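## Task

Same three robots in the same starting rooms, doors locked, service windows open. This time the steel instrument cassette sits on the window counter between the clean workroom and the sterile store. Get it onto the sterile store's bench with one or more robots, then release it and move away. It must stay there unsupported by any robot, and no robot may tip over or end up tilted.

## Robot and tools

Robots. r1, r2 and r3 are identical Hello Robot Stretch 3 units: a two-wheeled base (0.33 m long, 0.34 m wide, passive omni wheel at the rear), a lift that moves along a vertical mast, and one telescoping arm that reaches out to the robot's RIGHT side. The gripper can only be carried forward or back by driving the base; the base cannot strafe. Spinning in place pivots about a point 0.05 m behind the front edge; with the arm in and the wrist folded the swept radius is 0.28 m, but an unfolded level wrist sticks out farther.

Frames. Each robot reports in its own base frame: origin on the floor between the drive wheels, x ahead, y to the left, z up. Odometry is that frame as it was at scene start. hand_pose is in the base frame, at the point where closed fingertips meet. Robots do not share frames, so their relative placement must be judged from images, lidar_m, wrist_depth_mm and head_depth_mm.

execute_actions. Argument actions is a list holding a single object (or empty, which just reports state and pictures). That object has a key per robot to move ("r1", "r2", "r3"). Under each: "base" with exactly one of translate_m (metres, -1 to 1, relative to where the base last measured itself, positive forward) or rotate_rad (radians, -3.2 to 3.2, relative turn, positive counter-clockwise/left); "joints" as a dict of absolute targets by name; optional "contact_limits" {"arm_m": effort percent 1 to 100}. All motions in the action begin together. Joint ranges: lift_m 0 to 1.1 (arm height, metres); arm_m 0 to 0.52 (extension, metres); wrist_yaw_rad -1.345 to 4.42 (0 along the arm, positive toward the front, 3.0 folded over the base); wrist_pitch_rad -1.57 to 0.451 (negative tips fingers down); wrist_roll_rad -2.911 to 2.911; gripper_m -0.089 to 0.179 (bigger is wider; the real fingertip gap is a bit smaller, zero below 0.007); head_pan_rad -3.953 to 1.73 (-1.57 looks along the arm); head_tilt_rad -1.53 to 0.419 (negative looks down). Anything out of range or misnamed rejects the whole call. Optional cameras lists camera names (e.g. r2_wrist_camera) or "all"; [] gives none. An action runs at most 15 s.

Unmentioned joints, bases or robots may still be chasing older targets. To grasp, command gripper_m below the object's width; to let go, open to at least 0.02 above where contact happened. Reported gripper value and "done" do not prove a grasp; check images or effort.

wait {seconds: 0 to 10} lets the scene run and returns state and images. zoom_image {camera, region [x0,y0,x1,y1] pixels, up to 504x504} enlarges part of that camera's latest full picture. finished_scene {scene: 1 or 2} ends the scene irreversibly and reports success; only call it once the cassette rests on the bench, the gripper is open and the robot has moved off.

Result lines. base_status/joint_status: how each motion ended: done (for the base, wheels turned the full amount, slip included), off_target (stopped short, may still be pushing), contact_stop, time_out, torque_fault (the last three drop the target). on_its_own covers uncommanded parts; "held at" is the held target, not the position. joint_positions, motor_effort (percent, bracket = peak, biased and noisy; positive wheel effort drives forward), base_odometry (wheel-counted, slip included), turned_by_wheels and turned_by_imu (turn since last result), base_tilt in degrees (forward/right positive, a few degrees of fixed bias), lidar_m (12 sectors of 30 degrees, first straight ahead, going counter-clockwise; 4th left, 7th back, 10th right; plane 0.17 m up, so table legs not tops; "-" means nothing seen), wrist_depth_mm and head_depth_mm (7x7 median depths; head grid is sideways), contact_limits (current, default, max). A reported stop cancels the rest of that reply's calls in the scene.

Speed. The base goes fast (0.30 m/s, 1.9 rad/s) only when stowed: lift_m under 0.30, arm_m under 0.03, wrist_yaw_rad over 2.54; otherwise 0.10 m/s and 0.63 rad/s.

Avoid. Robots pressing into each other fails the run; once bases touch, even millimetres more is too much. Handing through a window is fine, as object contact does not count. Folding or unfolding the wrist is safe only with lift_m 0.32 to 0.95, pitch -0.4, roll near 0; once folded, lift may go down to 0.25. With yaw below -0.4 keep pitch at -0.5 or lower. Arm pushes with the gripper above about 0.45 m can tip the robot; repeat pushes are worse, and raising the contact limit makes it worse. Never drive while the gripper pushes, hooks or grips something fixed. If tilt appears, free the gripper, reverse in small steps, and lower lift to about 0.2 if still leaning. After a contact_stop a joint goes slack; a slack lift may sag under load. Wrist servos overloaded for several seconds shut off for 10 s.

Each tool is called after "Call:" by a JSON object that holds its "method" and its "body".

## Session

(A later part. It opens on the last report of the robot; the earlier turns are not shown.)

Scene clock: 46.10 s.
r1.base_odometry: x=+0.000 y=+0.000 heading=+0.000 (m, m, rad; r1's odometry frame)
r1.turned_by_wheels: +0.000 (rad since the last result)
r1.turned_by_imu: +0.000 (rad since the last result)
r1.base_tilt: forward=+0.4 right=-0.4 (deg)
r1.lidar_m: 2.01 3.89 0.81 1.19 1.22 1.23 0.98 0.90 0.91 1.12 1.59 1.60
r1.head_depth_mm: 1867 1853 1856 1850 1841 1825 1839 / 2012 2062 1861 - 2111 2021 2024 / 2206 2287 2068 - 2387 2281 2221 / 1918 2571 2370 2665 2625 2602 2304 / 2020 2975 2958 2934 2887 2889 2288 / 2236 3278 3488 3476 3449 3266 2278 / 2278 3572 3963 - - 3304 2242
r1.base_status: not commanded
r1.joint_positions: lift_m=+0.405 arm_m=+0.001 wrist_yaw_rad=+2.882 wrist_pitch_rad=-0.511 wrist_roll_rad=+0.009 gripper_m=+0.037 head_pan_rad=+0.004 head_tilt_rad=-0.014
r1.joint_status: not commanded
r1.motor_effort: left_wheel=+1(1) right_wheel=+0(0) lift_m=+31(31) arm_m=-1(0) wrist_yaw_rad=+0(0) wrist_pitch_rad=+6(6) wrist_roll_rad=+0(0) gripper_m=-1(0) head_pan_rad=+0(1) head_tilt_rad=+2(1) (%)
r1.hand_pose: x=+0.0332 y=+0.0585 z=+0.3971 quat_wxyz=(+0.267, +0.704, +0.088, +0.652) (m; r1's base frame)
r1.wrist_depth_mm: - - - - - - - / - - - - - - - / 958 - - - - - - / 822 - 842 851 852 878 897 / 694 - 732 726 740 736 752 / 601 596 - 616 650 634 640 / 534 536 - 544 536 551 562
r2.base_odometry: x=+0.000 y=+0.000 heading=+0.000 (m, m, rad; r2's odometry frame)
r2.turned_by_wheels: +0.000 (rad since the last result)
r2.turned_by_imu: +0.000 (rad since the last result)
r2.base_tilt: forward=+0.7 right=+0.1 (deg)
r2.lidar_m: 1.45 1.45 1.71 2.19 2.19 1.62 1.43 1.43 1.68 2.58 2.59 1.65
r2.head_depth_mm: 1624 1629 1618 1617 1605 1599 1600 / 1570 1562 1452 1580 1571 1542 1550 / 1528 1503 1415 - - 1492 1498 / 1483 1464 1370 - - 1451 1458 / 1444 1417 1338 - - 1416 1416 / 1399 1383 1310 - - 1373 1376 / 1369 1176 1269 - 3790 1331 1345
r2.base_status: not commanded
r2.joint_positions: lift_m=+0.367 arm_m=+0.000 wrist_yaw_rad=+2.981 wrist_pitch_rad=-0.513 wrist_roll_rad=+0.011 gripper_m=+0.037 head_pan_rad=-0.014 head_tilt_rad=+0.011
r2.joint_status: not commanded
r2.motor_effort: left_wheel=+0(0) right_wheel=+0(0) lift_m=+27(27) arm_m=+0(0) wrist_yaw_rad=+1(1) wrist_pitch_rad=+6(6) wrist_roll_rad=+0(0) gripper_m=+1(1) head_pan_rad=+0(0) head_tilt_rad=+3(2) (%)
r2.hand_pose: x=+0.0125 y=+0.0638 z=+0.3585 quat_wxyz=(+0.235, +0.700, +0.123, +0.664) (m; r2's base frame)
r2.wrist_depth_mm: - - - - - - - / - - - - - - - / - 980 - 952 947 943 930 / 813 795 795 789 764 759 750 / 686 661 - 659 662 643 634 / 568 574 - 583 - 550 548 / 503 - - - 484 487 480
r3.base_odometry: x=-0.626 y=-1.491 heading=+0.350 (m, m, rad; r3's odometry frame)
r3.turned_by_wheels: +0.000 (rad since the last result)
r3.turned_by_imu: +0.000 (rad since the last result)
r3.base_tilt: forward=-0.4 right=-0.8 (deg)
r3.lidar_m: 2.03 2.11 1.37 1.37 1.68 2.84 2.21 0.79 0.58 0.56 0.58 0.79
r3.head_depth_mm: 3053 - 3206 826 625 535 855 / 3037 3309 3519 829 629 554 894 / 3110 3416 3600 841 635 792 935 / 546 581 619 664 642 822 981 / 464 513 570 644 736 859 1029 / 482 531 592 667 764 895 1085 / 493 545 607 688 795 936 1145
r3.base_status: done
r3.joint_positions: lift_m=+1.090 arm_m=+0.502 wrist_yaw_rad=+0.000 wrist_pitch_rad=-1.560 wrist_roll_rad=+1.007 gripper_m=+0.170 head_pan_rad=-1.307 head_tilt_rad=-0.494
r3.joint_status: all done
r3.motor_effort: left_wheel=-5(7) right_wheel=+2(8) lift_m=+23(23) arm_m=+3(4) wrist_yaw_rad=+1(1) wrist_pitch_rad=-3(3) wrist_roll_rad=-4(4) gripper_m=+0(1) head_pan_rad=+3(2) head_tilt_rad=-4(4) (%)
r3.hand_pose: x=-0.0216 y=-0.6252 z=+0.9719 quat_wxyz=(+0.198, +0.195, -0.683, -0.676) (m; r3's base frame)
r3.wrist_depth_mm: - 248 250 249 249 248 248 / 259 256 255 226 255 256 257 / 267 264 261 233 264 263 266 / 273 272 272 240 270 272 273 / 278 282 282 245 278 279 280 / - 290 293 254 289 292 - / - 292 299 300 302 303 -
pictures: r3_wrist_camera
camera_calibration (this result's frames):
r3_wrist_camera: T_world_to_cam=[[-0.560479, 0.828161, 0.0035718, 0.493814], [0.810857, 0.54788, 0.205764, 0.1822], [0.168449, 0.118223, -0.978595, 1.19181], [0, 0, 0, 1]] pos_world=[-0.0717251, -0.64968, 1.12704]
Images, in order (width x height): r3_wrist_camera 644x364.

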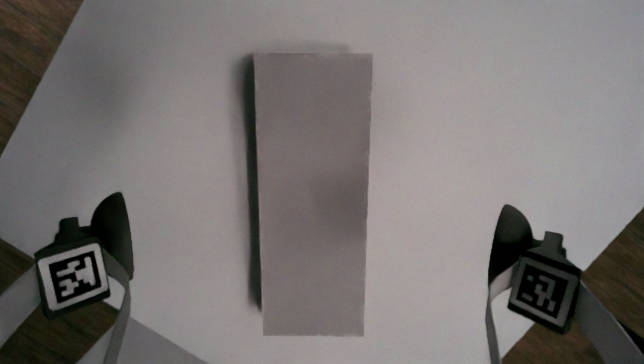

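Call:
{"method": "execute_actions", "body": {"actions": [{"r3":{"joints":{"lift_m":1.0}}}], "cameras": []}}

Call:
{"method": "execute_actions", "body": {"actions": [{"r3":{"joints":{"gripper_m":0.02}}}], "cameras": []}}

Call:
{"method": "execute_actions", "body": {"actions": [{"r3":{"joints":{"lift_m":1.09}}}], "cameras": []}}

Call:
{"method": "execute_actions", "body": {"actions": [{"r3":{"joints":{"arm_m":0,"head_pan_rad":1.6,"head_tilt_rad":-0.4}}}], "cameras": ["r3_head_camera"]}}

Scene clock: 52.10 s.
r1.base_odometry: x=+0.000 y=+0.000 heading=+0.000 (m, m, rad; r1's odometry frame)
r1.turned_by_wheels: +0.000 (rad since the last result)
r1.turned_by_imu: +0.000 (rad since the last result)
r1.base_tilt: forward=+0.4 right=-0.5 (deg)
r1.lidar_m: 2.01 3.90 0.81 1.19 1.22 1.23 0.98 0.90 0.91 1.12 1.60 1.60
r1.head_depth_mm: 1862 1852 1851 1833 1845 1829 1840 / 1984 2029 1860 - 2134 2020 2037 / 2175 2299 2090 - 2409 2275 2228 / 1910 2575 2385 2678 2594 2567 2317 / 2020 3020 2977 2942 2964 2909 2275 / 2266 3312 3507 3493 3491 3261 2296 / 2240 3587 3889 - - 3270 2253
r1.base_status: not commanded
r1.joint_positions: lift_m=+0.405 arm_m=+0.001 wrist_yaw_rad=+2.882 wrist_pitch_rad=-0.511 wrist_roll_rad=+0.009 gripper_m=+0.037 head_pan_rad=+0.004 head_tilt_rad=-0.014
r1.joint_status: not commanded
r1.motor_effort: left_wheel=+1(0) right_wheel=+0(0) lift_m=+31(31) arm_m=+0(1) wrist_yaw_rad=+0(1) wrist_pitch_rad=+6(6) wrist_roll_rad=+0(0) gripper_m=+0(1) head_pan_rad=+0(1) head_tilt_rad=+2(1) (%)
r1.hand_pose: x=+0.0332 y=+0.0585 z=+0.3971 quat_wxyz=(+0.267, +0.704, +0.088, +0.652) (m; r1's base frame)
r1.wrist_depth_mm: - - - - - - - / - - - - - - - / 978 - - - - - - / 810 - 839 851 858 888 887 / 688 - 732 719 752 738 746 / 604 601 - 619 640 631 646 / 531 545 - 548 537 561 566
r2.base_odometry: x=+0.000 y=+0.000 heading=+0.000 (m, m, rad; r2's odometry frame)
r2.turned_by_wheels: +0.000 (rad since the last result)
r2.turned_by_imu: +0.000 (rad since the last result)
r2.base_tilt: forward=+0.7 right=+0.1 (deg)
r2.lidar_m: 1.45 1.45 1.71 2.19 2.19 1.62 1.43 1.43 1.69 2.58 2.59 1.65
r2.head_depth_mm: 1633 1629 1621 1618 1608 1601 1602 / 1568 1562 1464 1581 1574 1544 1548 / 1527 1496 1407 - - 1495 1498 / 1478 1463 1373 - - 1455 1465 / 1442 1415 1336 - - 1412 1423 / 1401 1384 1306 - - 1372 1379 / 1360 1167 1268 - 3820 1332 1339
r2.base_status: not commanded
r2.joint_positions: lift_m=+0.367 arm_m=+0.000 wrist_yaw_rad=+2.981 wrist_pitch_rad=-0.513 wrist_roll_rad=+0.011 gripper_m=+0.037 head_pan_rad=-0.014 head_tilt_rad=+0.011
r2.joint_status: not commanded
r2.motor_effort: left_wheel=+0(0) right_wheel=+0(1) lift_m=+27(27) arm_m=+0(0) wrist_yaw_rad=+1(0) wrist_pitch_rad=+6(6) wrist_roll_rad=+1(1) gripper_m=+0(1) head_pan_rad=+0(0) head_tilt_rad=+2(2) (%)
r2.hand_pose: x=+0.0125 y=+0.0638 z=+0.3585 quat_wxyz=(+0.235, +0.700, +0.123, +0.664) (m; r2's base frame)
r2.wrist_depth_mm: - - - - - - - / - - - - - - - / 997 984 974 976 949 938 927 / 808 813 795 782 771 766 750 / 673 657 - 640 665 636 629 / 572 570 - 582 - 551 550 / 508 - - - 485 483 485
r3.base_odometry: x=-0.626 y=-1.491 heading=+0.350 (m, m, rad; r3's odometry frame)
r3.turned_by_wheels: +0.000 (rad since the last result)
r3.turned_by_imu: +0.001 (rad since the last result)
r3.base_tilt: forward=-0.5 right=-0.8 (deg)
r3.lidar_m: 2.03 2.11 1.37 1.37 1.69 2.84 2.22 0.80 0.58 0.56 0.58 0.79
r3.head_depth_mm: - 3202 - 791 607 535 857 / 3031 3294 3524 798 629 554 894 / 3110 3431 3606 841 635 791 934 / 547 581 620 664 640 823 980 / 464 513 570 643 737 860 1028 / 482 532 591 666 764 895 1084 / 493 545 610 688 794 936 1146
r3.base_status: not commanded
r3.joint_positions: lift_m=+1.000 arm_m=+0.502 wrist_yaw_rad=+0.000 wrist_pitch_rad=-1.560 wrist_roll_rad=+1.007 gripper_m=+0.170 head_pan_rad=-1.307 head_tilt_rad=-0.494
r3.joint_status: all done
r3.motor_effort: left_wheel=-4(5) right_wheel=+3(2) lift_m=+12(17) arm_m=+3(3) wrist_yaw_rad=+1(1) wrist_pitch_rad=-3(2) wrist_roll_rad=-4(4) gripper_m=+0(0) head_pan_rad=+2(2) head_tilt_rad=-4(3) (%)
r3.hand_pose: x=-0.0216 y=-0.6251 z=+0.8826 quat_wxyz=(+0.198, +0.195, -0.683, -0.676) (m; r3's base frame)
r3.wrist_depth_mm: 165 165 163 136 164 165 165 / 170 170 140 139 168 170 170 / 175 176 144 143 174 175 174 / 181 181 150 148 179 180 180 / 186 186 154 152 185 185 187 / - 192 160 157 190 193 191 / 199 199 165 163 197 199 199
pictures: none
No camera images: the call's "cameras" was empty. Leave "cameras" out to get every camera's image.

Scene clock: 54.10 s.
r1.base_odometry: x=+0.000 y=+0.000 heading=+0.000 (m, m, rad; r1's odometry frame)
r1.turned_by_wheels: +0.000 (rad since the last result)
r1.turned_by_imu: +0.000 (rad since the last result)
r1.base_tilt: forward=+0.4 right=-0.5 (deg)
r1.lidar_m: 2.00 3.91 0.81 1.19 1.22 1.23 0.98 0.90 0.91 1.12 1.59 1.60
r1.head_depth_mm: 1864 1864 1855 1848 1854 1855 1840 / 2014 2060 1838 - 2139 2039 2007 / 2192 2293 2090 - 2383 2272 2203 / 1929 2569 2401 2676 2591 2547 2296 / 2041 2995 2932 2941 2954 2927 2272 / 2240 3213 3489 3390 3470 3251 2280 / 2268 3667 3934 - - 3278 2252
r1.base_status: not commanded
r1.joint_positions: lift_m=+0.405 arm_m=+0.001 wrist_yaw_rad=+2.882 wrist_pitch_rad=-0.511 wrist_roll_rad=+0.009 gripper_m=+0.037 head_pan_rad=+0.004 head_tilt_rad=-0.014
r1.joint_status: not commanded
r1.motor_effort: left_wheel=+1(0) right_wheel=+0(0) lift_m=+31(31) arm_m=+0(1) wrist_yaw_rad=+0(1) wrist_pitch_rad=+6(6) wrist_roll_rad=+0(0) gripper_m=-1(0) head_pan_rad=-1(0) head_tilt_rad=+1(1) (%)
r1.hand_pose: x=+0.0332 y=+0.0585 z=+0.3971 quat_wxyz=(+0.267, +0.704, +0.088, +0.652) (m; r1's base frame)
r1.wrist_depth_mm: - - - - - - - / - - - - - - - / 953 - - - - - - / 804 - 856 860 873 886 910 / 690 - 730 713 743 734 745 / 604 597 - 624 651 639 651 / 535 539 - 552 539 564 559
r2.base_odometry: x=+0.000 y=+0.000 heading=+0.000 (m, m, rad; r2's odometry frame)
r2.turned_by_wheels: +0.000 (rad since the last result)
r2.turned_by_imu: +0.000 (rad since the last result)
r2.base_tilt: forward=+0.8 right=+0.0 (deg)
r2.lidar_m: 1.45 1.45 1.71 2.18 2.20 1.62 1.43 1.43 1.68 2.58 2.59 1.65
r2.head_depth_mm: 1629 1612 1615 1611 1608 1607 1593 / 1571 1567 1447 1586 1580 1546 1543 / 1524 1511 1411 - - 1490 1502 / 1482 1458 1375 - - 1452 1464 / 1440 1423 1339 - - 1415 1420 / 1404 1378 1307 - - 1377 1381 / 1363 1169 1269 - 3843 1335 1342
r2.base_status: not commanded
r2.joint_positions: lift_m=+0.367 arm_m=+0.000 wrist_yaw_rad=+2.981 wrist_pitch_rad=-0.513 wrist_roll_rad=+0.011 gripper_m=+0.037 head_pan_rad=-0.014 head_tilt_rad=+0.011
r2.joint_status: not commanded
r2.motor_effort: left_wheel=+1(1) right_wheel=-1(0) lift_m=+26(26) arm_m=+0(0) wrist_yaw_rad=+0(1) wrist_pitch_rad=+6(6) wrist_roll_rad=+0(0) gripper_m=-1(0) head_pan_rad=+0(0) head_tilt_rad=+2(2) (%)
r2.hand_pose: x=+0.0125 y=+0.0638 z=+0.3585 quat_wxyz=(+0.235, +0.700, +0.123, +0.664) (m; r2's base frame)
r2.wrist_depth_mm: - - - - - - - / - - - - - - - / - - 982 972 936 928 926 / 820 791 784 778 768 760 760 / 682 662 - 655 665 633 635 / 576 573 - 573 - 550 542 / 506 - - - 482 485 477
r3.base_odometry: x=-0.626 y=-1.491 heading=+0.350 (m, m, rad; r3's odometry frame)
r3.turned_by_wheels: +0.000 (rad since the last result)
r3.turned_by_imu: +0.000 (rad since the last result)
r3.base_tilt: forward=-0.6 right=-0.6 (deg)
r3.lidar_m: 2.04 2.11 1.37 1.36 1.68 2.84 2.21 0.80 0.58 0.56 0.58 0.80
r3.head_depth_mm: - 3223 - 806 606 535 855 / 3047 3302 3549 832 629 554 895 / 3125 3356 3617 841 635 791 936 / 547 583 620 663 641 824 981 / 463 513 569 642 735 857 1030 / 481 530 590 666 763 896 1087 / 493 545 608 688 793 936 1144
r3.base_status: not commanded
r3.joint_positions: lift_m=+1.000 arm_m=+0.502 wrist_yaw_rad=+0.000 wrist_pitch_rad=-1.564 wrist_roll_rad=+1.005 gripper_m=+0.021 head_pan_rad=-1.307 head_tilt_rad=-0.494
r3.joint_status: all done
r3.motor_effort: left_wheel=-5(6) right_wheel=+4(4) lift_m=+14(14) arm_m=+3(3) wrist_yaw_rad=-1(0) wrist_pitch_rad=-1(2) wrist_roll_rad=-3(4) gripper_m=-23(100) head_pan_rad=+2(3) head_tilt_rad=-3(3) (%)
r3.hand_pose: x=-0.0216 y=-0.6240 z=+0.8826 quat_wxyz=(+0.198, +0.197, -0.681, -0.677) (m; r3's base frame)
r3.wrist_depth_mm: 164 165 135 134 163 164 165 / 169 169 139 137 168 169 169 / 175 175 143 141 172 174 176 / 180 181 147 146 178 180 181 / 186 186 151 151 151 185 186 / 191 192 157 157 157 192 192 / 198 198 164 162 198 200 199
pictures: none
No camera images: the call's "cameras" was empty. Leave "cameras" out to get every camera's image.

Scene clock: 55.77 s.
r1.base_odometry: x=+0.000 y=+0.000 heading=+0.000 (m, m, rad; r1's odometry frame)
r1.turned_by_wheels: +0.000 (rad since the last result)
r1.turned_by_imu: +0.000 (rad since the last result)
r1.base_tilt: forward=+0.4 right=-0.5 (deg)
r1.lidar_m: 2.01 3.90 0.81 1.19 1.22 1.23 0.98 0.90 0.91 1.12 1.60 1.60
r1.head_depth_mm: 1862 1864 1871 1858 1831 1838 1831 / 1990 2025 1851 - 2119 2038 2028 / 2196 2315 2073 - 2368 2252 2212 / 1906 2603 2357 2706 2627 2569 2309 / 2014 2971 2977 2929 2982 2906 2281 / 2240 3301 3458 3536 3430 3250 2295 / 2272 3580 3977 - - 3308 2231
r1.base_status: not commanded
r1.joint_positions: lift_m=+0.405 arm_m=+0.001 wrist_yaw_rad=+2.882 wrist_pitch_rad=-0.511 wrist_roll_rad=+0.009 gripper_m=+0.037 head_pan_rad=+0.004 head_tilt_rad=-0.014
r1.joint_status: not commanded
r1.motor_effort: left_wheel=+0(1) right_wheel=+0(0) lift_m=+31(31) arm_m=+0(1) wrist_yaw_rad=+0(0) wrist_pitch_rad=+6(6) wrist_roll_rad=+0(0) gripper_m=-1(1) head_pan_rad=-1(0) head_tilt_rad=+1(1) (%)
r1.hand_pose: x=+0.0332 y=+0.0585 z=+0.3971 quat_wxyz=(+0.267, +0.704, +0.088, +0.652) (m; r1's base frame)
r1.wrist_depth_mm: - - - - - - - / - - - - - - - / 963 - - - - - - / 808 - 852 850 853 880 898 / 697 - 734 724 745 755 752 / 602 591 - 626 642 637 641 / 531 536 - 550 540 560 561
r2.base_odometry: x=+0.000 y=+0.000 heading=+0.000 (m, m, rad; r2's odometry frame)
r2.turned_by_wheels: +0.000 (rad since the last result)
r2.turned_by_imu: +0.000 (rad since the last result)
r2.base_tilt: forward=+0.9 right=+0.1 (deg)
r2.lidar_m: 1.45 1.45 1.72 2.19 2.20 1.62 1.43 1.43 1.69 2.58 2.59 1.65
r2.head_depth_mm: 1635 1618 1617 1612 1604 1603 1598 / 1571 1562 1456 1582 1568 1539 1552 / 1527 1509 1414 - 1807 1486 1500 / 1474 1466 1368 - - 1452 1453 / 1454 1420 1331 - - 1412 1422 / 1402 1373 1301 - - 1379 1381 / 1368 1180 1275 - 3839 1334 1344
r2.base_status: not commanded
r2.joint_positions: lift_m=+0.367 arm_m=+0.000 wrist_yaw_rad=+2.981 wrist_pitch_rad=-0.513 wrist_roll_rad=+0.011 gripper_m=+0.037 head_pan_rad=-0.014 head_tilt_rad=+0.011
r2.joint_status: not commanded
r2.motor_effort: left_wheel=+0(0) right_wheel=-1(0) lift_m=+26(27) arm_m=+0(0) wrist_yaw_rad=+1(1) wrist_pitch_rad=+6(6) wrist_roll_rad=+0(0) gripper_m=-1(0) head_pan_rad=+0(0) head_tilt_rad=+2(3) (%)
r2.hand_pose: x=+0.0125 y=+0.0638 z=+0.3585 quat_wxyz=(+0.235, +0.700, +0.123, +0.664) (m; r2's base frame)
r2.wrist_depth_mm: - - - - - - - / - - - - - - - / - 999 991 955 971 946 913 / 825 800 804 772 760 760 751 / 663 659 - 652 663 639 636 / 574 572 - 577 - 558 545 / 506 - - - 488 483 477
r3.base_odometry: x=-0.626 y=-1.491 heading=+0.350 (m, m, rad; r3's odometry frame)
r3.turned_by_wheels: +0.000 (rad since the last result)
r3.turned_by_imu: +0.000 (rad since the last result)
r3.base_tilt: forward=-0.4 right=-0.8 (deg)
r3.lidar_m: 2.03 2.11 1.37 1.36 1.68 2.83 2.21 0.80 0.58 0.56 0.58 0.80
r3.head_depth_mm: 3087 - - 722 626 535 858 / 3001 3321 3522 625 631 553 896 / 3088 3407 3570 804 635 792 932 / 546 581 619 664 641 822 978 / 464 513 570 642 736 858 1028 / 482 531 591 665 764 896 1083 / 492 545 608 688 794 934 1147
r3.base_status: not commanded
r3.joint_positions: lift_m=+1.090 arm_m=+0.502 wrist_yaw_rad=+0.000 wrist_pitch_rad=-1.564 wrist_roll_rad=+1.005 gripper_m=+0.021 head_pan_rad=-1.307 head_tilt_rad=-0.494
r3.joint_status: all done
r3.motor_effort: left_wheel=-5(5) right_wheel=+4(4) lift_m=+24(28) arm_m=+3(3) wrist_yaw_rad=+0(0) wrist_pitch_rad=-1(1) wrist_roll_rad=-3(3) gripper_m=-23(23) head_pan_rad=+3(2) head_tilt_rad=-4(4) (%)
r3.hand_pose: x=-0.0216 y=-0.6240 z=+0.9719 quat_wxyz=(+0.198, +0.197, -0.681, -0.677) (m; r3's base frame)
r3.wrist_depth_mm: - 250 134 134 248 247 247 / 259 257 139 137 253 256 256 / 264 265 143 141 259 263 263 / 273 273 147 146 269 273 273 / 280 282 151 151 152 281 285 / - 289 157 156 158 292 - / - 293 163 162 298 304 -
pictures: none
No camera images: the call's "cameras" was empty. Leave "cameras" out to get every camera's image.

Scene clock: 60.63 s.
r1.base_odometry: x=+0.000 y=+0.000 heading=+0.000 (m, m, rad; r1's odometry frame)
r1.turned_by_wheels: +0.000 (rad since the last result)
r1.turned_by_imu: +0.000 (rad since the last result)
r1.base_tilt: forward=+0.4 right=-0.5 (deg)
r1.lidar_m: 2.01 3.88 0.80 1.19 1.22 1.23 0.98 0.90 0.91 1.12 1.59 1.60
r1.head_depth_mm: 1871 1848 1855 1848 1847 1840 1834 / 1998 2044 1872 - 2125 2029 2000 / 2194 2283 2091 - 2328 2249 2214 / 1908 2636 2347 2653 2618 2561 2273 / 2025 2955 2983 2947 2969 2938 2301 / 2250 3304 3538 3493 3438 3206 2293 / 2255 3579 3995 3955 - 3266 2282
r1.base_status: not commanded
r1.joint_positions: lift_m=+0.405 arm_m=+0.001 wrist_yaw_rad=+2.882 wrist_pitch_rad=-0.511 wrist_roll_rad=+0.009 gripper_m=+0.037 head_pan_rad=+0.004 head_tilt_rad=-0.014
r1.joint_status: not commanded
r1.motor_effort: left_wheel=+0(1) right_wheel=+0(0) lift_m=+31(31) arm_m=+0(1) wrist_yaw_rad=+0(0) wrist_pitch_rad=+6(6) wrist_roll_rad=+0(0) gripper_m=+0(0) head_pan_rad=+0(1) head_tilt_rad=+1(0) (%)
r1.hand_pose: x=+0.0332 y=+0.0585 z=+0.3971 quat_wxyz=(+0.267, +0.704, +0.088, +0.652) (m; r1's base frame)
r1.wrist_depth_mm: - - - - - - - / - - - - - - - / 949 - - - - - - / 803 - 842 853 854 877 908 / 695 - 730 717 749 737 738 / 604 592 - 621 642 638 642 / 525 540 - 553 538 554 567
r2.base_odometry: x=+0.000 y=+0.000 heading=+0.000 (m, m, rad; r2's odometry frame)
r2.turned_by_wheels: +0.000 (rad since the last result)
r2.turned_by_imu: +0.000 (rad since the last result)
r2.base_tilt: forward=+0.9 right=+0.0 (deg)
r2.lidar_m: 1.45 1.45 1.71 2.19 2.19 1.62 1.43 1.43 1.69 2.58 2.59 1.65
r2.head_depth_mm: 1620 1629 1615 1614 1607 1607 1596 / 1575 1567 1453 1586 1572 1538 1553 / 1527 1509 1414 - - 1497 1496 / 1485 1463 1376 - - 1451 1463 / 1440 1420 1331 - - 1413 1417 / 1401 1384 1305 - - 1379 1376 / 1364 1175 1269 - 3822 1332 1348
r2.base_status: not commanded
r2.joint_positions: lift_m=+0.367 arm_m=+0.000 wrist_yaw_rad=+2.981 wrist_pitch_rad=-0.513 wrist_roll_rad=+0.011 gripper_m=+0.037 head_pan_rad=-0.014 head_tilt_rad=+0.011
r2.joint_status: not commanded
r2.motor_effort: left_wheel=+0(0) right_wheel=+0(0) lift_m=+27(27) arm_m=+0(0) wrist_yaw_rad=+1(0) wrist_pitch_rad=+6(6) wrist_roll_rad=+0(0) gripper_m=-1(1) head_pan_rad=+0(0) head_tilt_rad=+2(2) (%)
r2.hand_pose: x=+0.0125 y=+0.0638 z=+0.3585 quat_wxyz=(+0.235, +0.700, +0.123, +0.664) (m; r2's base frame)
r2.wrist_depth_mm: - - - - - - - / - - - - - - - / - - - 986 970 955 906 / 812 808 799 784 780 753 750 / 669 661 - 659 664 639 630 / 577 577 - 575 - 550 545 / 502 - - - 487 480 483
r3.base_odometry: x=-0.626 y=-1.491 heading=+0.350 (m, m, rad; r3's odometry frame)
r3.turned_by_wheels: +0.000 (rad since the last result)
r3.turned_by_imu: +0.001 (rad since the last result)
r3.base_tilt: forward=-0.4 right=-0.8 (deg)
r3.lidar_m: 2.03 2.11 1.37 1.36 1.68 2.84 2.22 0.80 0.58 0.56 0.58 0.79
r3.head_depth_mm: 1943 2095 2290 2504 2102 1632 1338 / 1932 2098 2222 1474 1955 1651 1346 / 1939 2100 2026 2257 2133 1660 1354 / 1935 2077 2202 2257 2152 1663 1359 / 1939 2098 2204 1515 2157 1678 1372 / 1940 2087 2191 1542 2173 1685 1373 / 1949 2074 - 2280 2213 1753 -
r3.base_status: not commanded
r3.joint_positions: lift_m=+1.090 arm_m=+0.000 wrist_yaw_rad=+0.000 wrist_pitch_rad=-1.564 wrist_roll_rad=+1.005 gripper_m=+0.021 head_pan_rad=+1.593 head_tilt_rad=-0.408
r3.joint_status: all done
r3.motor_effort: left_wheel=-5(6) right_wheel=+3(4) lift_m=+25(25) arm_m=-3(2) wrist_yaw_rad=+0(0) wrist_pitch_rad=-1(1) wrist_roll_rad=-3(3) gripper_m=-23(23) head_pan_rad=+3(33) head_tilt_rad=+5(22) (%)
r3.hand_pose: x=-0.0216 y=-0.1227 z=+0.9719 quat_wxyz=(+0.198, +0.197, -0.681, -0.677) (m; r3's base frame)
r3.wrist_depth_mm: 526 719 135 134 - - - / 598 846 139 137 - - - / 680 - 143 141 143 - - / 798 - 147 145 147 - - / 985 - 151 151 151 - - / - - 156 156 157 - - / - - 164 161 - - -
pictures: r3_head_camera (sideways: a quarter turn clockwise sets it upright)
camera_calibration (this result's frames):
r3_head_camera: T_world_to_cam=[[-0.0433898, -0.42919, -0.902171, 1.19785], [-0.998946, 0.00508126, 0.0456269, -0.0565619], [-0.0149984, 0.9032, -0.428958, 0.519232], [0, 0, 0, 1]] pos_world=[0.00325968, 0.0454206, 1.30597]
Images, in order (width x height): r3_head_camera 896x504.

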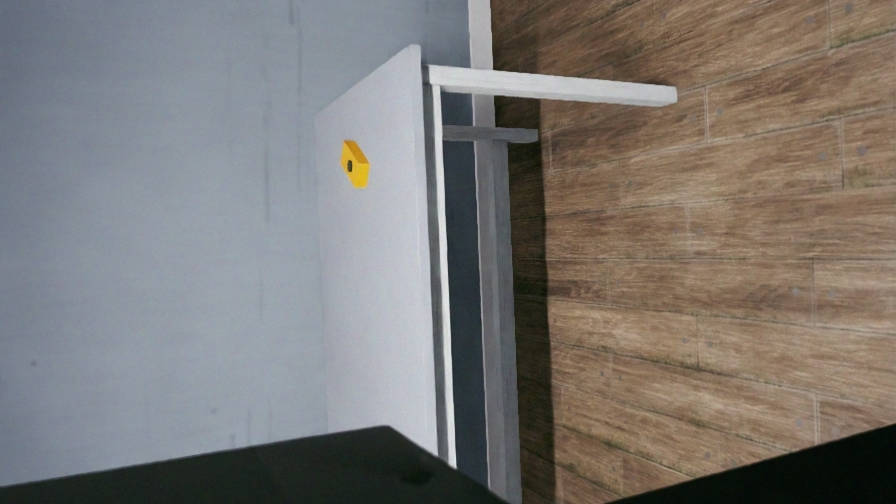

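Call:
{"method": "execute_actions", "body": {"actions": [{"r3":{"base":{"rotate_rad":1.75},"joints":{"wrist_roll_rad":1.57}}}], "cameras": []}}

Call:
{"method": "execute_actions", "body": {"actions": [{"r3":{"base":{"translate_m":0.9}}}], "cameras": []}}

Call:
{"method": "execute_actions", "body": {"actions": [{"r3":{"base":{"rotate_rad":1.34}}}], "cameras": []}}

Call:
{"method": "execute_actions", "body": {"actions": [{"r3":{"joints":{"arm_m":0.5}}}], "cameras": ["r3_wrist_camera"]}}

Scene clock: 69.63 s.
r1.base_odometry: x=+0.000 y=+0.000 heading=+0.000 (m, m, rad; r1's odometry frame)
r1.turned_by_wheels: +0.000 (rad since the last result)
r1.turned_by_imu: +0.000 (rad since the last result)
r1.base_tilt: forward=+0.4 right=-0.5 (deg)
r1.lidar_m: 2.01 3.89 0.81 1.19 1.22 1.22 0.98 0.90 0.91 1.13 1.60 1.60
r1.head_depth_mm: 1864 1844 1857 1848 1853 1838 1846 / 2010 2046 1864 - 2105 2030 2028 / 2189 2278 2079 - 2415 2263 2201 / 1923 2560 2380 2687 2642 2542 2269 / 2011 2963 2932 2964 2917 2898 2307 / 2259 3294 3535 3549 3473 3266 2269 / 2275 3600 - - - 3302 2247
r1.base_status: not commanded
r1.joint_positions: lift_m=+0.405 arm_m=+0.001 wrist_yaw_rad=+2.882 wrist_pitch_rad=-0.511 wrist_roll_rad=+0.009 gripper_m=+0.037 head_pan_rad=+0.004 head_tilt_rad=-0.014
r1.joint_status: not commanded
r1.motor_effort: left_wheel=+0(0) right_wheel=+0(0) lift_m=+31(31) arm_m=-1(1) wrist_yaw_rad=+0(0) wrist_pitch_rad=+6(5) wrist_roll_rad=+0(0) gripper_m=+0(0) head_pan_rad=-1(1) head_tilt_rad=+1(1) (%)
r1.hand_pose: x=+0.0332 y=+0.0585 z=+0.3971 quat_wxyz=(+0.267, +0.704, +0.088, +0.652) (m; r1's base frame)
r1.wrist_depth_mm: - - - - - - - / - - - - - - - / 947 - - - - - - / 819 - 842 847 877 889 893 / 703 - 724 714 750 740 748 / 601 590 - 618 646 629 641 / 529 540 - 548 537 558 564
r2.base_odometry: x=+0.000 y=+0.000 heading=+0.000 (m, m, rad; r2's odometry frame)
r2.turned_by_wheels: +0.000 (rad since the last result)
r2.turned_by_imu: +0.001 (rad since the last result)
r2.base_tilt: forward=+0.9 right=-0.1 (deg)
r2.lidar_m: 1.45 1.45 1.72 2.19 2.19 1.62 1.43 1.43 1.68 2.58 2.59 1.65
r2.head_depth_mm: 1622 1616 1611 1606 1606 1598 1592 / 1571 1572 1452 1588 1579 1546 1543 / 1525 1506 1414 - - 1498 1497 / 1481 1467 1379 - - 1457 1465 / 1441 1417 1335 - - 1414 1416 / 1401 1389 1301 - - 1385 1377 / 1362 1175 1279 - 3783 1338 1341
r2.base_status: not commanded
r2.joint_positions: lift_m=+0.367 arm_m=+0.000 wrist_yaw_rad=+2.981 wrist_pitch_rad=-0.513 wrist_roll_rad=+0.011 gripper_m=+0.037 head_pan_rad=-0.014 head_tilt_rad=+0.011
r2.joint_status: not commanded
r2.motor_effort: left_wheel=+0(0) right_wheel=+0(1) lift_m=+27(27) arm_m=+0(0) wrist_yaw_rad=+1(0) wrist_pitch_rad=+6(6) wrist_roll_rad=+0(0) gripper_m=-1(1) head_pan_rad=+0(0) head_tilt_rad=+2(3) (%)
r2.hand_pose: x=+0.0125 y=+0.0638 z=+0.3585 quat_wxyz=(+0.235, +0.700, +0.123, +0.664) (m; r2's base frame)
r2.wrist_depth_mm: - - - - - - - / - - - - - - - / - - 965 968 944 945 942 / 814 815 787 781 769 755 754 / 674 664 - 659 663 640 639 / 574 568 - 572 - 548 548 / 506 - - - 488 486 483
r3.base_odometry: x=-0.626 y=-1.491 heading=+2.100 (m, m, rad; r3's odometry frame)
r3.turned_by_wheels: +1.750 (rad since the last result)
r3.turned_by_imu: +1.780 (rad since the last result)
r3.base_tilt: forward=-0.2 right=-0.7 (deg)
r3.lidar_m: 1.97 1.69 2.74 1.32 0.68 0.56 0.56 0.62 0.99 2.03 2.26 1.36
r3.head_depth_mm: 2275 2478 2671 2795 2093 1645 1335 / 2317 2494 2700 2844 2102 1640 1345 / 2356 2543 2774 2919 2130 1660 1354 / 2373 2558 2747 2779 2153 1671 1364 / 1821 1860 1903 1959 1973 1688 1367 / 1340 1370 1395 1420 1453 1481 1338 / 1109 1172 - 1169 1133 1199 -
r3.base_status: done
r3.joint_positions: lift_m=+1.090 arm_m=+0.000 wrist_yaw_rad=+0.000 wrist_pitch_rad=-1.564 wrist_roll_rad=+1.563 gripper_m=+0.021 head_pan_rad=+1.593 head_tilt_rad=-0.408
r3.joint_status: all done
r3.motor_effort: left_wheel=-5(11) right_wheel=+3(8) lift_m=+25(25) arm_m=-3(3) wrist_yaw_rad=+1(0) wrist_pitch_rad=-1(1) wrist_roll_rad=+4(5) gripper_m=-23(23) head_pan_rad=+2(2) head_tilt_rad=+6(6) (%)
r3.hand_pose: x=-0.0215 y=-0.1226 z=+0.9719 quat_wxyz=(+0.003, +0.003, -0.709, -0.705) (m; r3's base frame)
r3.wrist_depth_mm: - - 134 134 - - - / - - 139 137 139 - - / - - 143 141 142 - - / - - 147 146 - - - / - - 151 152 152 - - / - - 157 156 157 - - / - - 164 161 - - -
pictures: none
No camera images: the call's "cameras" was empty. Leave "cameras" out to get every camera's image.

Scene clock: 79.93 s.
r1.base_odometry: x=+0.000 y=+0.000 heading=+0.000 (m, m, rad; r1's odometry frame)
r1.turned_by_wheels: +0.000 (rad since the last result)
r1.turned_by_imu: +0.001 (rad since the last result)
r1.base_tilt: forward=+0.4 right=-0.5 (deg)
r1.lidar_m: 2.00 3.90 0.81 1.19 1.22 1.23 0.99 0.90 0.91 1.12 1.60 1.60
r1.head_depth_mm: 1872 1877 1861 1857 1844 1843 1843 / 2029 2056 1847 - 2122 2034 2050 / 2174 2279 2090 - 2376 2267 2193 / 1914 2538 2362 2721 2551 2596 2290 / 2015 2976 2965 2955 2941 2944 2298 / 2270 3265 3514 3465 3511 3219 2279 / 2277 3651 3944 - - 3229 2245
r1.base_status: not commanded
r1.joint_positions: lift_m=+0.405 arm_m=+0.001 wrist_yaw_rad=+2.882 wrist_pitch_rad=-0.511 wrist_roll_rad=+0.009 gripper_m=+0.037 head_pan_rad=+0.004 head_tilt_rad=-0.014
r1.joint_status: not commanded
r1.motor_effort: left_wheel=+0(0) right_wheel=+0(0) lift_m=+31(31) arm_m=-1(1) wrist_yaw_rad=+0(0) wrist_pitch_rad=+6(6) wrist_roll_rad=+0(0) gripper_m=+0(1) head_pan_rad=-1(1) head_tilt_rad=+0(1) (%)
r1.hand_pose: x=+0.0332 y=+0.0585 z=+0.3971 quat_wxyz=(+0.267, +0.704, +0.088, +0.652) (m; r1's base frame)
r1.wrist_depth_mm: - - - - - - - / - - - - - - - / 940 997 - - - - - / 803 - 846 858 864 895 908 / 685 - 727 719 749 729 743 / 602 598 - 617 643 635 645 / 528 539 - 548 542 554 562
r2.base_odometry: x=+0.000 y=+0.000 heading=+0.000 (m, m, rad; r2's odometry frame)
r2.turned_by_wheels: +0.000 (rad since the last result)
r2.turned_by_imu: +0.001 (rad since the last result)
r2.base_tilt: forward=+0.9 right=+0.0 (deg)
r2.lidar_m: 1.45 1.45 1.71 2.19 2.19 1.62 1.43 1.43 1.69 2.58 2.59 1.65
r2.head_depth_mm: 1617 1615 1607 1618 1610 1594 1592 / 1572 1549 1450 1583 1580 1546 1557 / 1529 1506 1414 - - 1499 1505 / 1485 1457 1379 - - 1449 1456 / 1437 1423 1333 - - 1404 1417 / 1395 1381 1302 - - 1376 1383 / 1363 1168 1273 - 3842 1330 1346
r2.base_status: not commanded
r2.joint_positions: lift_m=+0.367 arm_m=+0.000 wrist_yaw_rad=+2.981 wrist_pitch_rad=-0.513 wrist_roll_rad=+0.011 gripper_m=+0.037 head_pan_rad=-0.014 head_tilt_rad=+0.011
r2.joint_status: not commanded
r2.motor_effort: left_wheel=+1(1) right_wheel=+0(0) lift_m=+26(27) arm_m=+0(0) wrist_yaw_rad=+1(1) wrist_pitch_rad=+6(6) wrist_roll_rad=+1(0) gripper_m=+0(1) head_pan_rad=+0(0) head_tilt_rad=+3(3) (%)
r2.hand_pose: x=+0.0125 y=+0.0638 z=+0.3585 quat_wxyz=(+0.235, +0.700, +0.123, +0.664) (m; r2's base frame)
r2.wrist_depth_mm: - - - - - - - / - - - - - - - / 1000 - 989 962 937 947 925 / 802 792 785 774 771 755 753 / 677 671 - 643 669 632 624 / 573 565 - 579 - 551 548 / 500 - - - 484 477 479
r3.base_odometry: x=-1.080 y=-0.714 heading=+2.100 (m, m, rad; r3's odometry frame)
r3.turned_by_wheels: +0.000 (rad since the last result)
r3.turned_by_imu: +0.000 (rad since the last result)
r3.base_tilt: forward=-0.5 right=-0.7 (deg)
r3.lidar_m: 1.08 1.20 0.98 2.57 1.77 1.45 1.45 1.61 2.21 2.20 0.66 1.08
r3.head_depth_mm: 2135 2306 2498 2640 2090 1631 1334 / 2164 2338 2561 2705 2119 1650 1344 / 2211 2394 2601 2763 2147 1659 1354 / 2254 2451 2652 2846 2150 1668 1358 / 2305 2488 2722 2876 2173 1669 1364 / 2313 2542 2761 2933 2189 1686 1373 / 2355 2528 - 2796 2200 1759 -
r3.base_status: done
r3.joint_positions: lift_m=+1.090 arm_m=+0.000 wrist_yaw_rad=+0.000 wrist_pitch_rad=-1.564 wrist_roll_rad=+1.563 gripper_m=+0.021 head_pan_rad=+1.593 head_tilt_rad=-0.408
r3.joint_status: not commanded
r3.motor_effort: left_wheel=-5(7) right_wheel=+2(7) lift_m=+25(25) arm_m=-3(3) wrist_yaw_rad=+0(1) wrist_pitch_rad=-1(1) wrist_roll_rad=+4(4) gripper_m=-24(23) head_pan_rad=+2(2) head_tilt_rad=+6(6) (%)
r3.hand_pose: x=-0.0215 y=-0.1226 z=+0.9719 quat_wxyz=(+0.003, +0.003, -0.709, -0.705) (m; r3's base frame)
r3.wrist_depth_mm: - - 134 134 - - - / - - 139 137 139 - - / - - 143 141 142 - - / - - 148 146 - - - / - - 151 151 151 - - / - 873 158 156 157 - - / 640 - 163 161 - - -
pictures: none
No camera images: the call's "cameras" was empty. Leave "cameras" out to get every camera's image.

Scene clock: 83.00 s.
r1.base_odometry: x=+0.000 y=+0.000 heading=+0.000 (m, m, rad; r1's odometry frame)
r1.turned_by_wheels: +0.000 (rad since the last result)
r1.turned_by_imu: +0.000 (rad since the last result)
r1.base_tilt: forward=+0.3 right=-0.5 (deg)
r1.lidar_m: 2.01 3.88 0.81 1.19 1.22 1.23 0.98 0.90 0.91 1.12 1.59 1.60
r1.head_depth_mm: 1877 1851 1850 1837 1837 1842 1842 / 2009 2046 1860 - 2106 2012 2042 / 2160 2286 2105 - 2397 2257 2194 / 1893 2587 2371 2695 2653 2578 2285 / 2028 2991 2959 2995 2964 2950 2298 / 2242 3293 3577 3487 3472 3233 2245 / 2267 3632 3965 3889 3995 3319 2244
r1.base_status: not commanded
r1.joint_positions: lift_m=+0.405 arm_m=+0.001 wrist_yaw_rad=+2.882 wrist_pitch_rad=-0.511 wrist_roll_rad=+0.009 gripper_m=+0.037 head_pan_rad=+0.004 head_tilt_rad=-0.014
r1.joint_status: not commanded
r1.motor_effort: left_wheel=+0(1) right_wheel=+0(0) lift_m=+31(31) arm_m=-1(0) wrist_yaw_rad=+0(0) wrist_pitch_rad=+6(6) wrist_roll_rad=+0(0) gripper_m=+0(0) head_pan_rad=+0(0) head_tilt_rad=+1(1) (%)
r1.hand_pose: x=+0.0332 y=+0.0585 z=+0.3971 quat_wxyz=(+0.267, +0.704, +0.088, +0.652) (m; r1's base frame)
r1.wrist_depth_mm: - - - - - - - / - - - - - - - / 946 - - - - - - / 804 - 831 860 871 869 903 / 688 - 730 707 752 731 747 / 594 595 - 625 655 637 640 / 532 538 - 543 536 551 561
r2.base_odometry: x=+0.000 y=+0.000 heading=+0.000 (m, m, rad; r2's odometry frame)
r2.turned_by_wheels: +0.000 (rad since the last result)
r2.turned_by_imu: +0.000 (rad since the last result)
r2.base_tilt: forward=+0.8 right=+0.0 (deg)
r2.lidar_m: 1.45 1.45 1.71 2.19 2.20 1.61 1.43 1.43 1.69 2.58 2.59 1.65
r2.head_depth_mm: 1628 1628 1619 1602 1608 1602 1604 / 1575 1562 1456 1582 1576 1541 1545 / 1526 1508 1407 - - 1493 1511 / 1479 1460 1375 - - 1457 1464 / 1440 1417 1342 - - 1418 1416 / 1399 1386 1302 - - 1377 1380 / 1358 1181 1275 - 3813 1331 1345
r2.base_status: not commanded
r2.joint_positions: lift_m=+0.367 arm_m=+0.000 wrist_yaw_rad=+2.981 wrist_pitch_rad=-0.513 wrist_roll_rad=+0.011 gripper_m=+0.037 head_pan_rad=-0.014 head_tilt_rad=+0.011
r2.joint_status: not commanded
r2.motor_effort: left_wheel=+0(0) right_wheel=-1(1) lift_m=+27(27) arm_m=+0(0) wrist_yaw_rad=+1(1) wrist_pitch_rad=+6(6) wrist_roll_rad=+1(0) gripper_m=+0(0) head_pan_rad=+0(0) head_tilt_rad=+2(2) (%)
r2.hand_pose: x=+0.0125 y=+0.0638 z=+0.3585 quat_wxyz=(+0.235, +0.700, +0.123, +0.664) (m; r2's base frame)
r2.wrist_depth_mm: - - - - - - - / - - - - - - - / - - 963 978 954 926 944 / 809 794 798 762 758 765 741 / 685 667 - 662 666 623 626 / 572 571 - 573 - 542 538 / 504 - - - 483 476 484
r3.base_odometry: x=-1.080 y=-0.714 heading=-2.844 (m, m, rad; r3's odometry frame)
r3.turned_by_wheels: +1.340 (rad since the last result)
r3.turned_by_imu: +1.363 (rad since the last result)
r3.base_tilt: forward=-0.4 right=-0.7 (deg)
r3.lidar_m: 2.57 2.16 1.53 1.45 1.48 1.94 2.20 0.67 0.69 1.08 1.11 0.98
r3.head_depth_mm: 1269 1359 1454 1605 1777 1636 1336 / 3922 - 1611 1601 1762 1650 1343 / 3895 - 1638 1581 1760 1655 1349 / 3894 - 1666 1584 1742 1665 1358 / 3911 - 1708 1567 1735 1686 1365 / 3884 - 1587 1555 1721 1684 1377 / 3727 1396 - 1592 1700 1757 -
r3.base_status: done
r3.joint_positions: lift_m=+1.090 arm_m=+0.000 wrist_yaw_rad=+0.000 wrist_pitch_rad=-1.564 wrist_roll_rad=+1.563 gripper_m=+0.021 head_pan_rad=+1.593 head_tilt_rad=-0.408
r3.joint_status: not commanded
r3.motor_effort: left_wheel=-4(11) right_wheel=+3(8) lift_m=+25(25) arm_m=-3(3) wrist_yaw_rad=-1(1) wrist_pitch_rad=-1(1) wrist_roll_rad=+4(4) gripper_m=-23(23) head_pan_rad=+2(2) head_tilt_rad=+6(6) (%)
r3.hand_pose: x=-0.0215 y=-0.1226 z=+0.9719 quat_wxyz=(+0.003, +0.003, -0.709, -0.705) (m; r3's base frame)
r3.wrist_depth_mm: 354 - 134 134 - - - / 361 - 138 137 138 - - / 367 - 143 141 142 - - / 382 - 147 146 - - - / 392 - 151 151 151 - - / 407 - 157 156 157 - - / 419 - 163 162 - - -
pictures: none
No camera images: the call's "cameras" was empty. Leave "cameras" out to get every camera's image.

Scene clock: 87.87 s.
r1.base_odometry: x=+0.000 y=+0.000 heading=+0.000 (m, m, rad; r1's odometry frame)
r1.turned_by_wheels: +0.000 (rad since the last result)
r1.turned_by_imu: +0.000 (rad since the last result)
r1.base_tilt: forward=+0.4 right=-0.6 (deg)
r1.lidar_m: 2.01 3.91 0.81 1.19 1.22 1.23 0.99 0.90 0.91 1.12 1.60 1.60
r1.head_depth_mm: 1878 1857 1840 1855 1845 1826 1818 / 2016 2045 1863 - 2109 2019 2027 / 2192 2302 2108 - 2351 2273 2206 / 1937 2565 2376 2690 2662 2565 2310 / 2018 2985 2963 2957 2910 2856 2295 / 2245 3316 3535 3454 3489 3260 2296 / 2264 3569 3951 - - 3369 2251
r1.base_status: not commanded
r1.joint_positions: lift_m=+0.405 arm_m=+0.001 wrist_yaw_rad=+2.882 wrist_pitch_rad=-0.511 wrist_roll_rad=+0.009 gripper_m=+0.037 head_pan_rad=+0.004 head_tilt_rad=-0.014
r1.joint_status: not commanded
r1.motor_effort: left_wheel=+0(0) right_wheel=+0(0) lift_m=+31(31) arm_m=-1(1) wrist_yaw_rad=+1(0) wrist_pitch_rad=+6(6) wrist_roll_rad=+0(0) gripper_m=+0(0) head_pan_rad=+0(0) head_tilt_rad=+1(1) (%)
r1.hand_pose: x=+0.0332 y=+0.0585 z=+0.3971 quat_wxyz=(+0.267, +0.704, +0.088, +0.652) (m; r1's base frame)
r1.wrist_depth_mm: - - - - - - - / - - - - - - - / 948 - - - - - - / 803 - 849 858 871 881 900 / 698 - 726 720 747 739 741 / 599 600 - 623 640 639 649 / 527 535 - 551 538 554 561
r2.base_odometry: x=+0.000 y=+0.000 heading=+0.000 (m, m, rad; r2's odometry frame)
r2.turned_by_wheels: +0.000 (rad since the last result)
r2.turned_by_imu: +0.000 (rad since the last result)
r2.base_tilt: forward=+0.8 right=+0.0 (deg)
r2.lidar_m: 1.45 1.45 1.71 2.19 2.19 1.62 1.43 1.43 1.69 2.58 2.59 1.64
r2.head_depth_mm: 1622 1625 1611 1616 1599 1598 1594 / 1574 1563 1449 1575 1577 1538 1553 / 1522 1503 1406 - - 1497 1495 / 1483 1467 1371 - - 1454 1456 / 1439 1421 1337 - - 1419 1412 / 1400 1380 1299 - - 1379 1381 / 1364 1176 1268 - 3808 1334 1347
r2.base_status: not commanded
r2.joint_positions: lift_m=+0.367 arm_m=+0.000 wrist_yaw_rad=+2.981 wrist_pitch_rad=-0.513 wrist_roll_rad=+0.011 gripper_m=+0.037 head_pan_rad=-0.014 head_tilt_rad=+0.011
r2.joint_status: not commanded
r2.motor_effort: left_wheel=+0(0) right_wheel=-1(1) lift_m=+27(27) arm_m=+0(0) wrist_yaw_rad=+0(1) wrist_pitch_rad=+6(6) wrist_roll_rad=+1(0) gripper_m=+1(0) head_pan_rad=+0(0) head_tilt_rad=+3(2) (%)
r2.hand_pose: x=+0.0125 y=+0.0638 z=+0.3585 quat_wxyz=(+0.235, +0.700, +0.123, +0.664) (m; r2's base frame)
r2.wrist_depth_mm: - - - - - - - / - - - - - - - / 992 - 971 977 950 929 910 / 808 788 798 783 762 759 748 / 664 654 - 649 668 640 634 / 572 571 - 573 - 546 546 / 502 - - - 487 487 479
r3.base_odometry: x=-1.080 y=-0.714 heading=-2.844 (m, m, rad; r3's odometry frame)
r3.turned_by_wheels: +0.000 (rad since the last result)
r3.turned_by_imu: +0.001 (rad since the last result)
r3.base_tilt: forward=-0.5 right=-0.7 (deg)
r3.lidar_m: 2.57 2.16 1.52 1.45 1.48 1.95 2.20 0.66 0.69 1.08 1.11 0.98
r3.head_depth_mm: 1270 1366 1452 1612 1770 1640 1345 / 3928 - 1613 1599 1762 1649 1351 / 3891 - 1637 1585 1748 1663 1354 / 3892 - 1669 1583 1740 1672 1359 / 3873 - 1703 1568 1735 1677 1367 / 3876 - 1591 1560 1713 1685 1380 / 3749 1396 - 1602 1707 1755 -
r3.base_status: not commanded
r3.joint_positions: lift_m=+1.090 arm_m=+0.500 wrist_yaw_rad=+0.000 wrist_pitch_rad=-1.563 wrist_roll_rad=+1.565 gripper_m=+0.021 head_pan_rad=+1.593 head_tilt_rad=-0.408
r3.joint_status: all done
r3.motor_effort: left_wheel=-5(5) right_wheel=+3(3) lift_m=+25(25) arm_m=+3(2) wrist_yaw_rad=+1(0) wrist_pitch_rad=-2(2) wrist_roll_rad=+3(4) gripper_m=-24(23) head_pan_rad=+2(3) head_tilt_rad=+5(6) (%)
r3.hand_pose: x=-0.0215 y=-0.6223 z=+0.9718 quat_wxyz=(+0.002, +0.002, -0.710, -0.705) (m; r3's base frame)
r3.wrist_depth_mm: 346 346 135 134 341 344 - / 355 354 138 137 351 353 - / 361 367 143 141 363 367 - / 377 376 147 146 373 380 - / 392 390 151 151 152 392 - / 403 403 157 156 157 - - / 414 413 164 162 415 420 -
pictures: r3_wrist_camera
camera_calibration (this result's frames):
r3_wrist_camera: T_world_to_cam=[[-0.0372695, 0.999295, 0.00459081, 0.608232], [0.976821, 0.0354616, 0.211099, -0.139941], [0.210788, 0.012352, -0.977454, 1.12534], [0, 0, 0, 1]] pos_world=[-0.0778422, -0.616741, 1.12672]
Images, in order (width x height): r3_wrist_camera 644x364.

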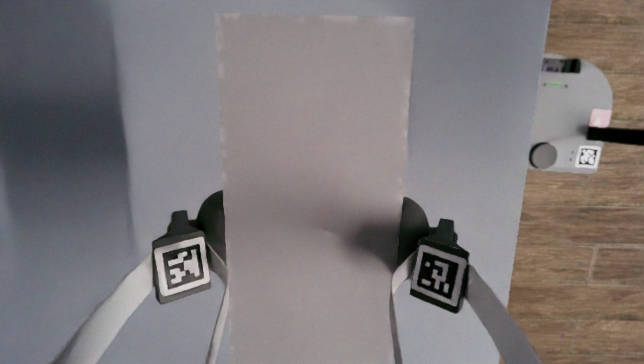

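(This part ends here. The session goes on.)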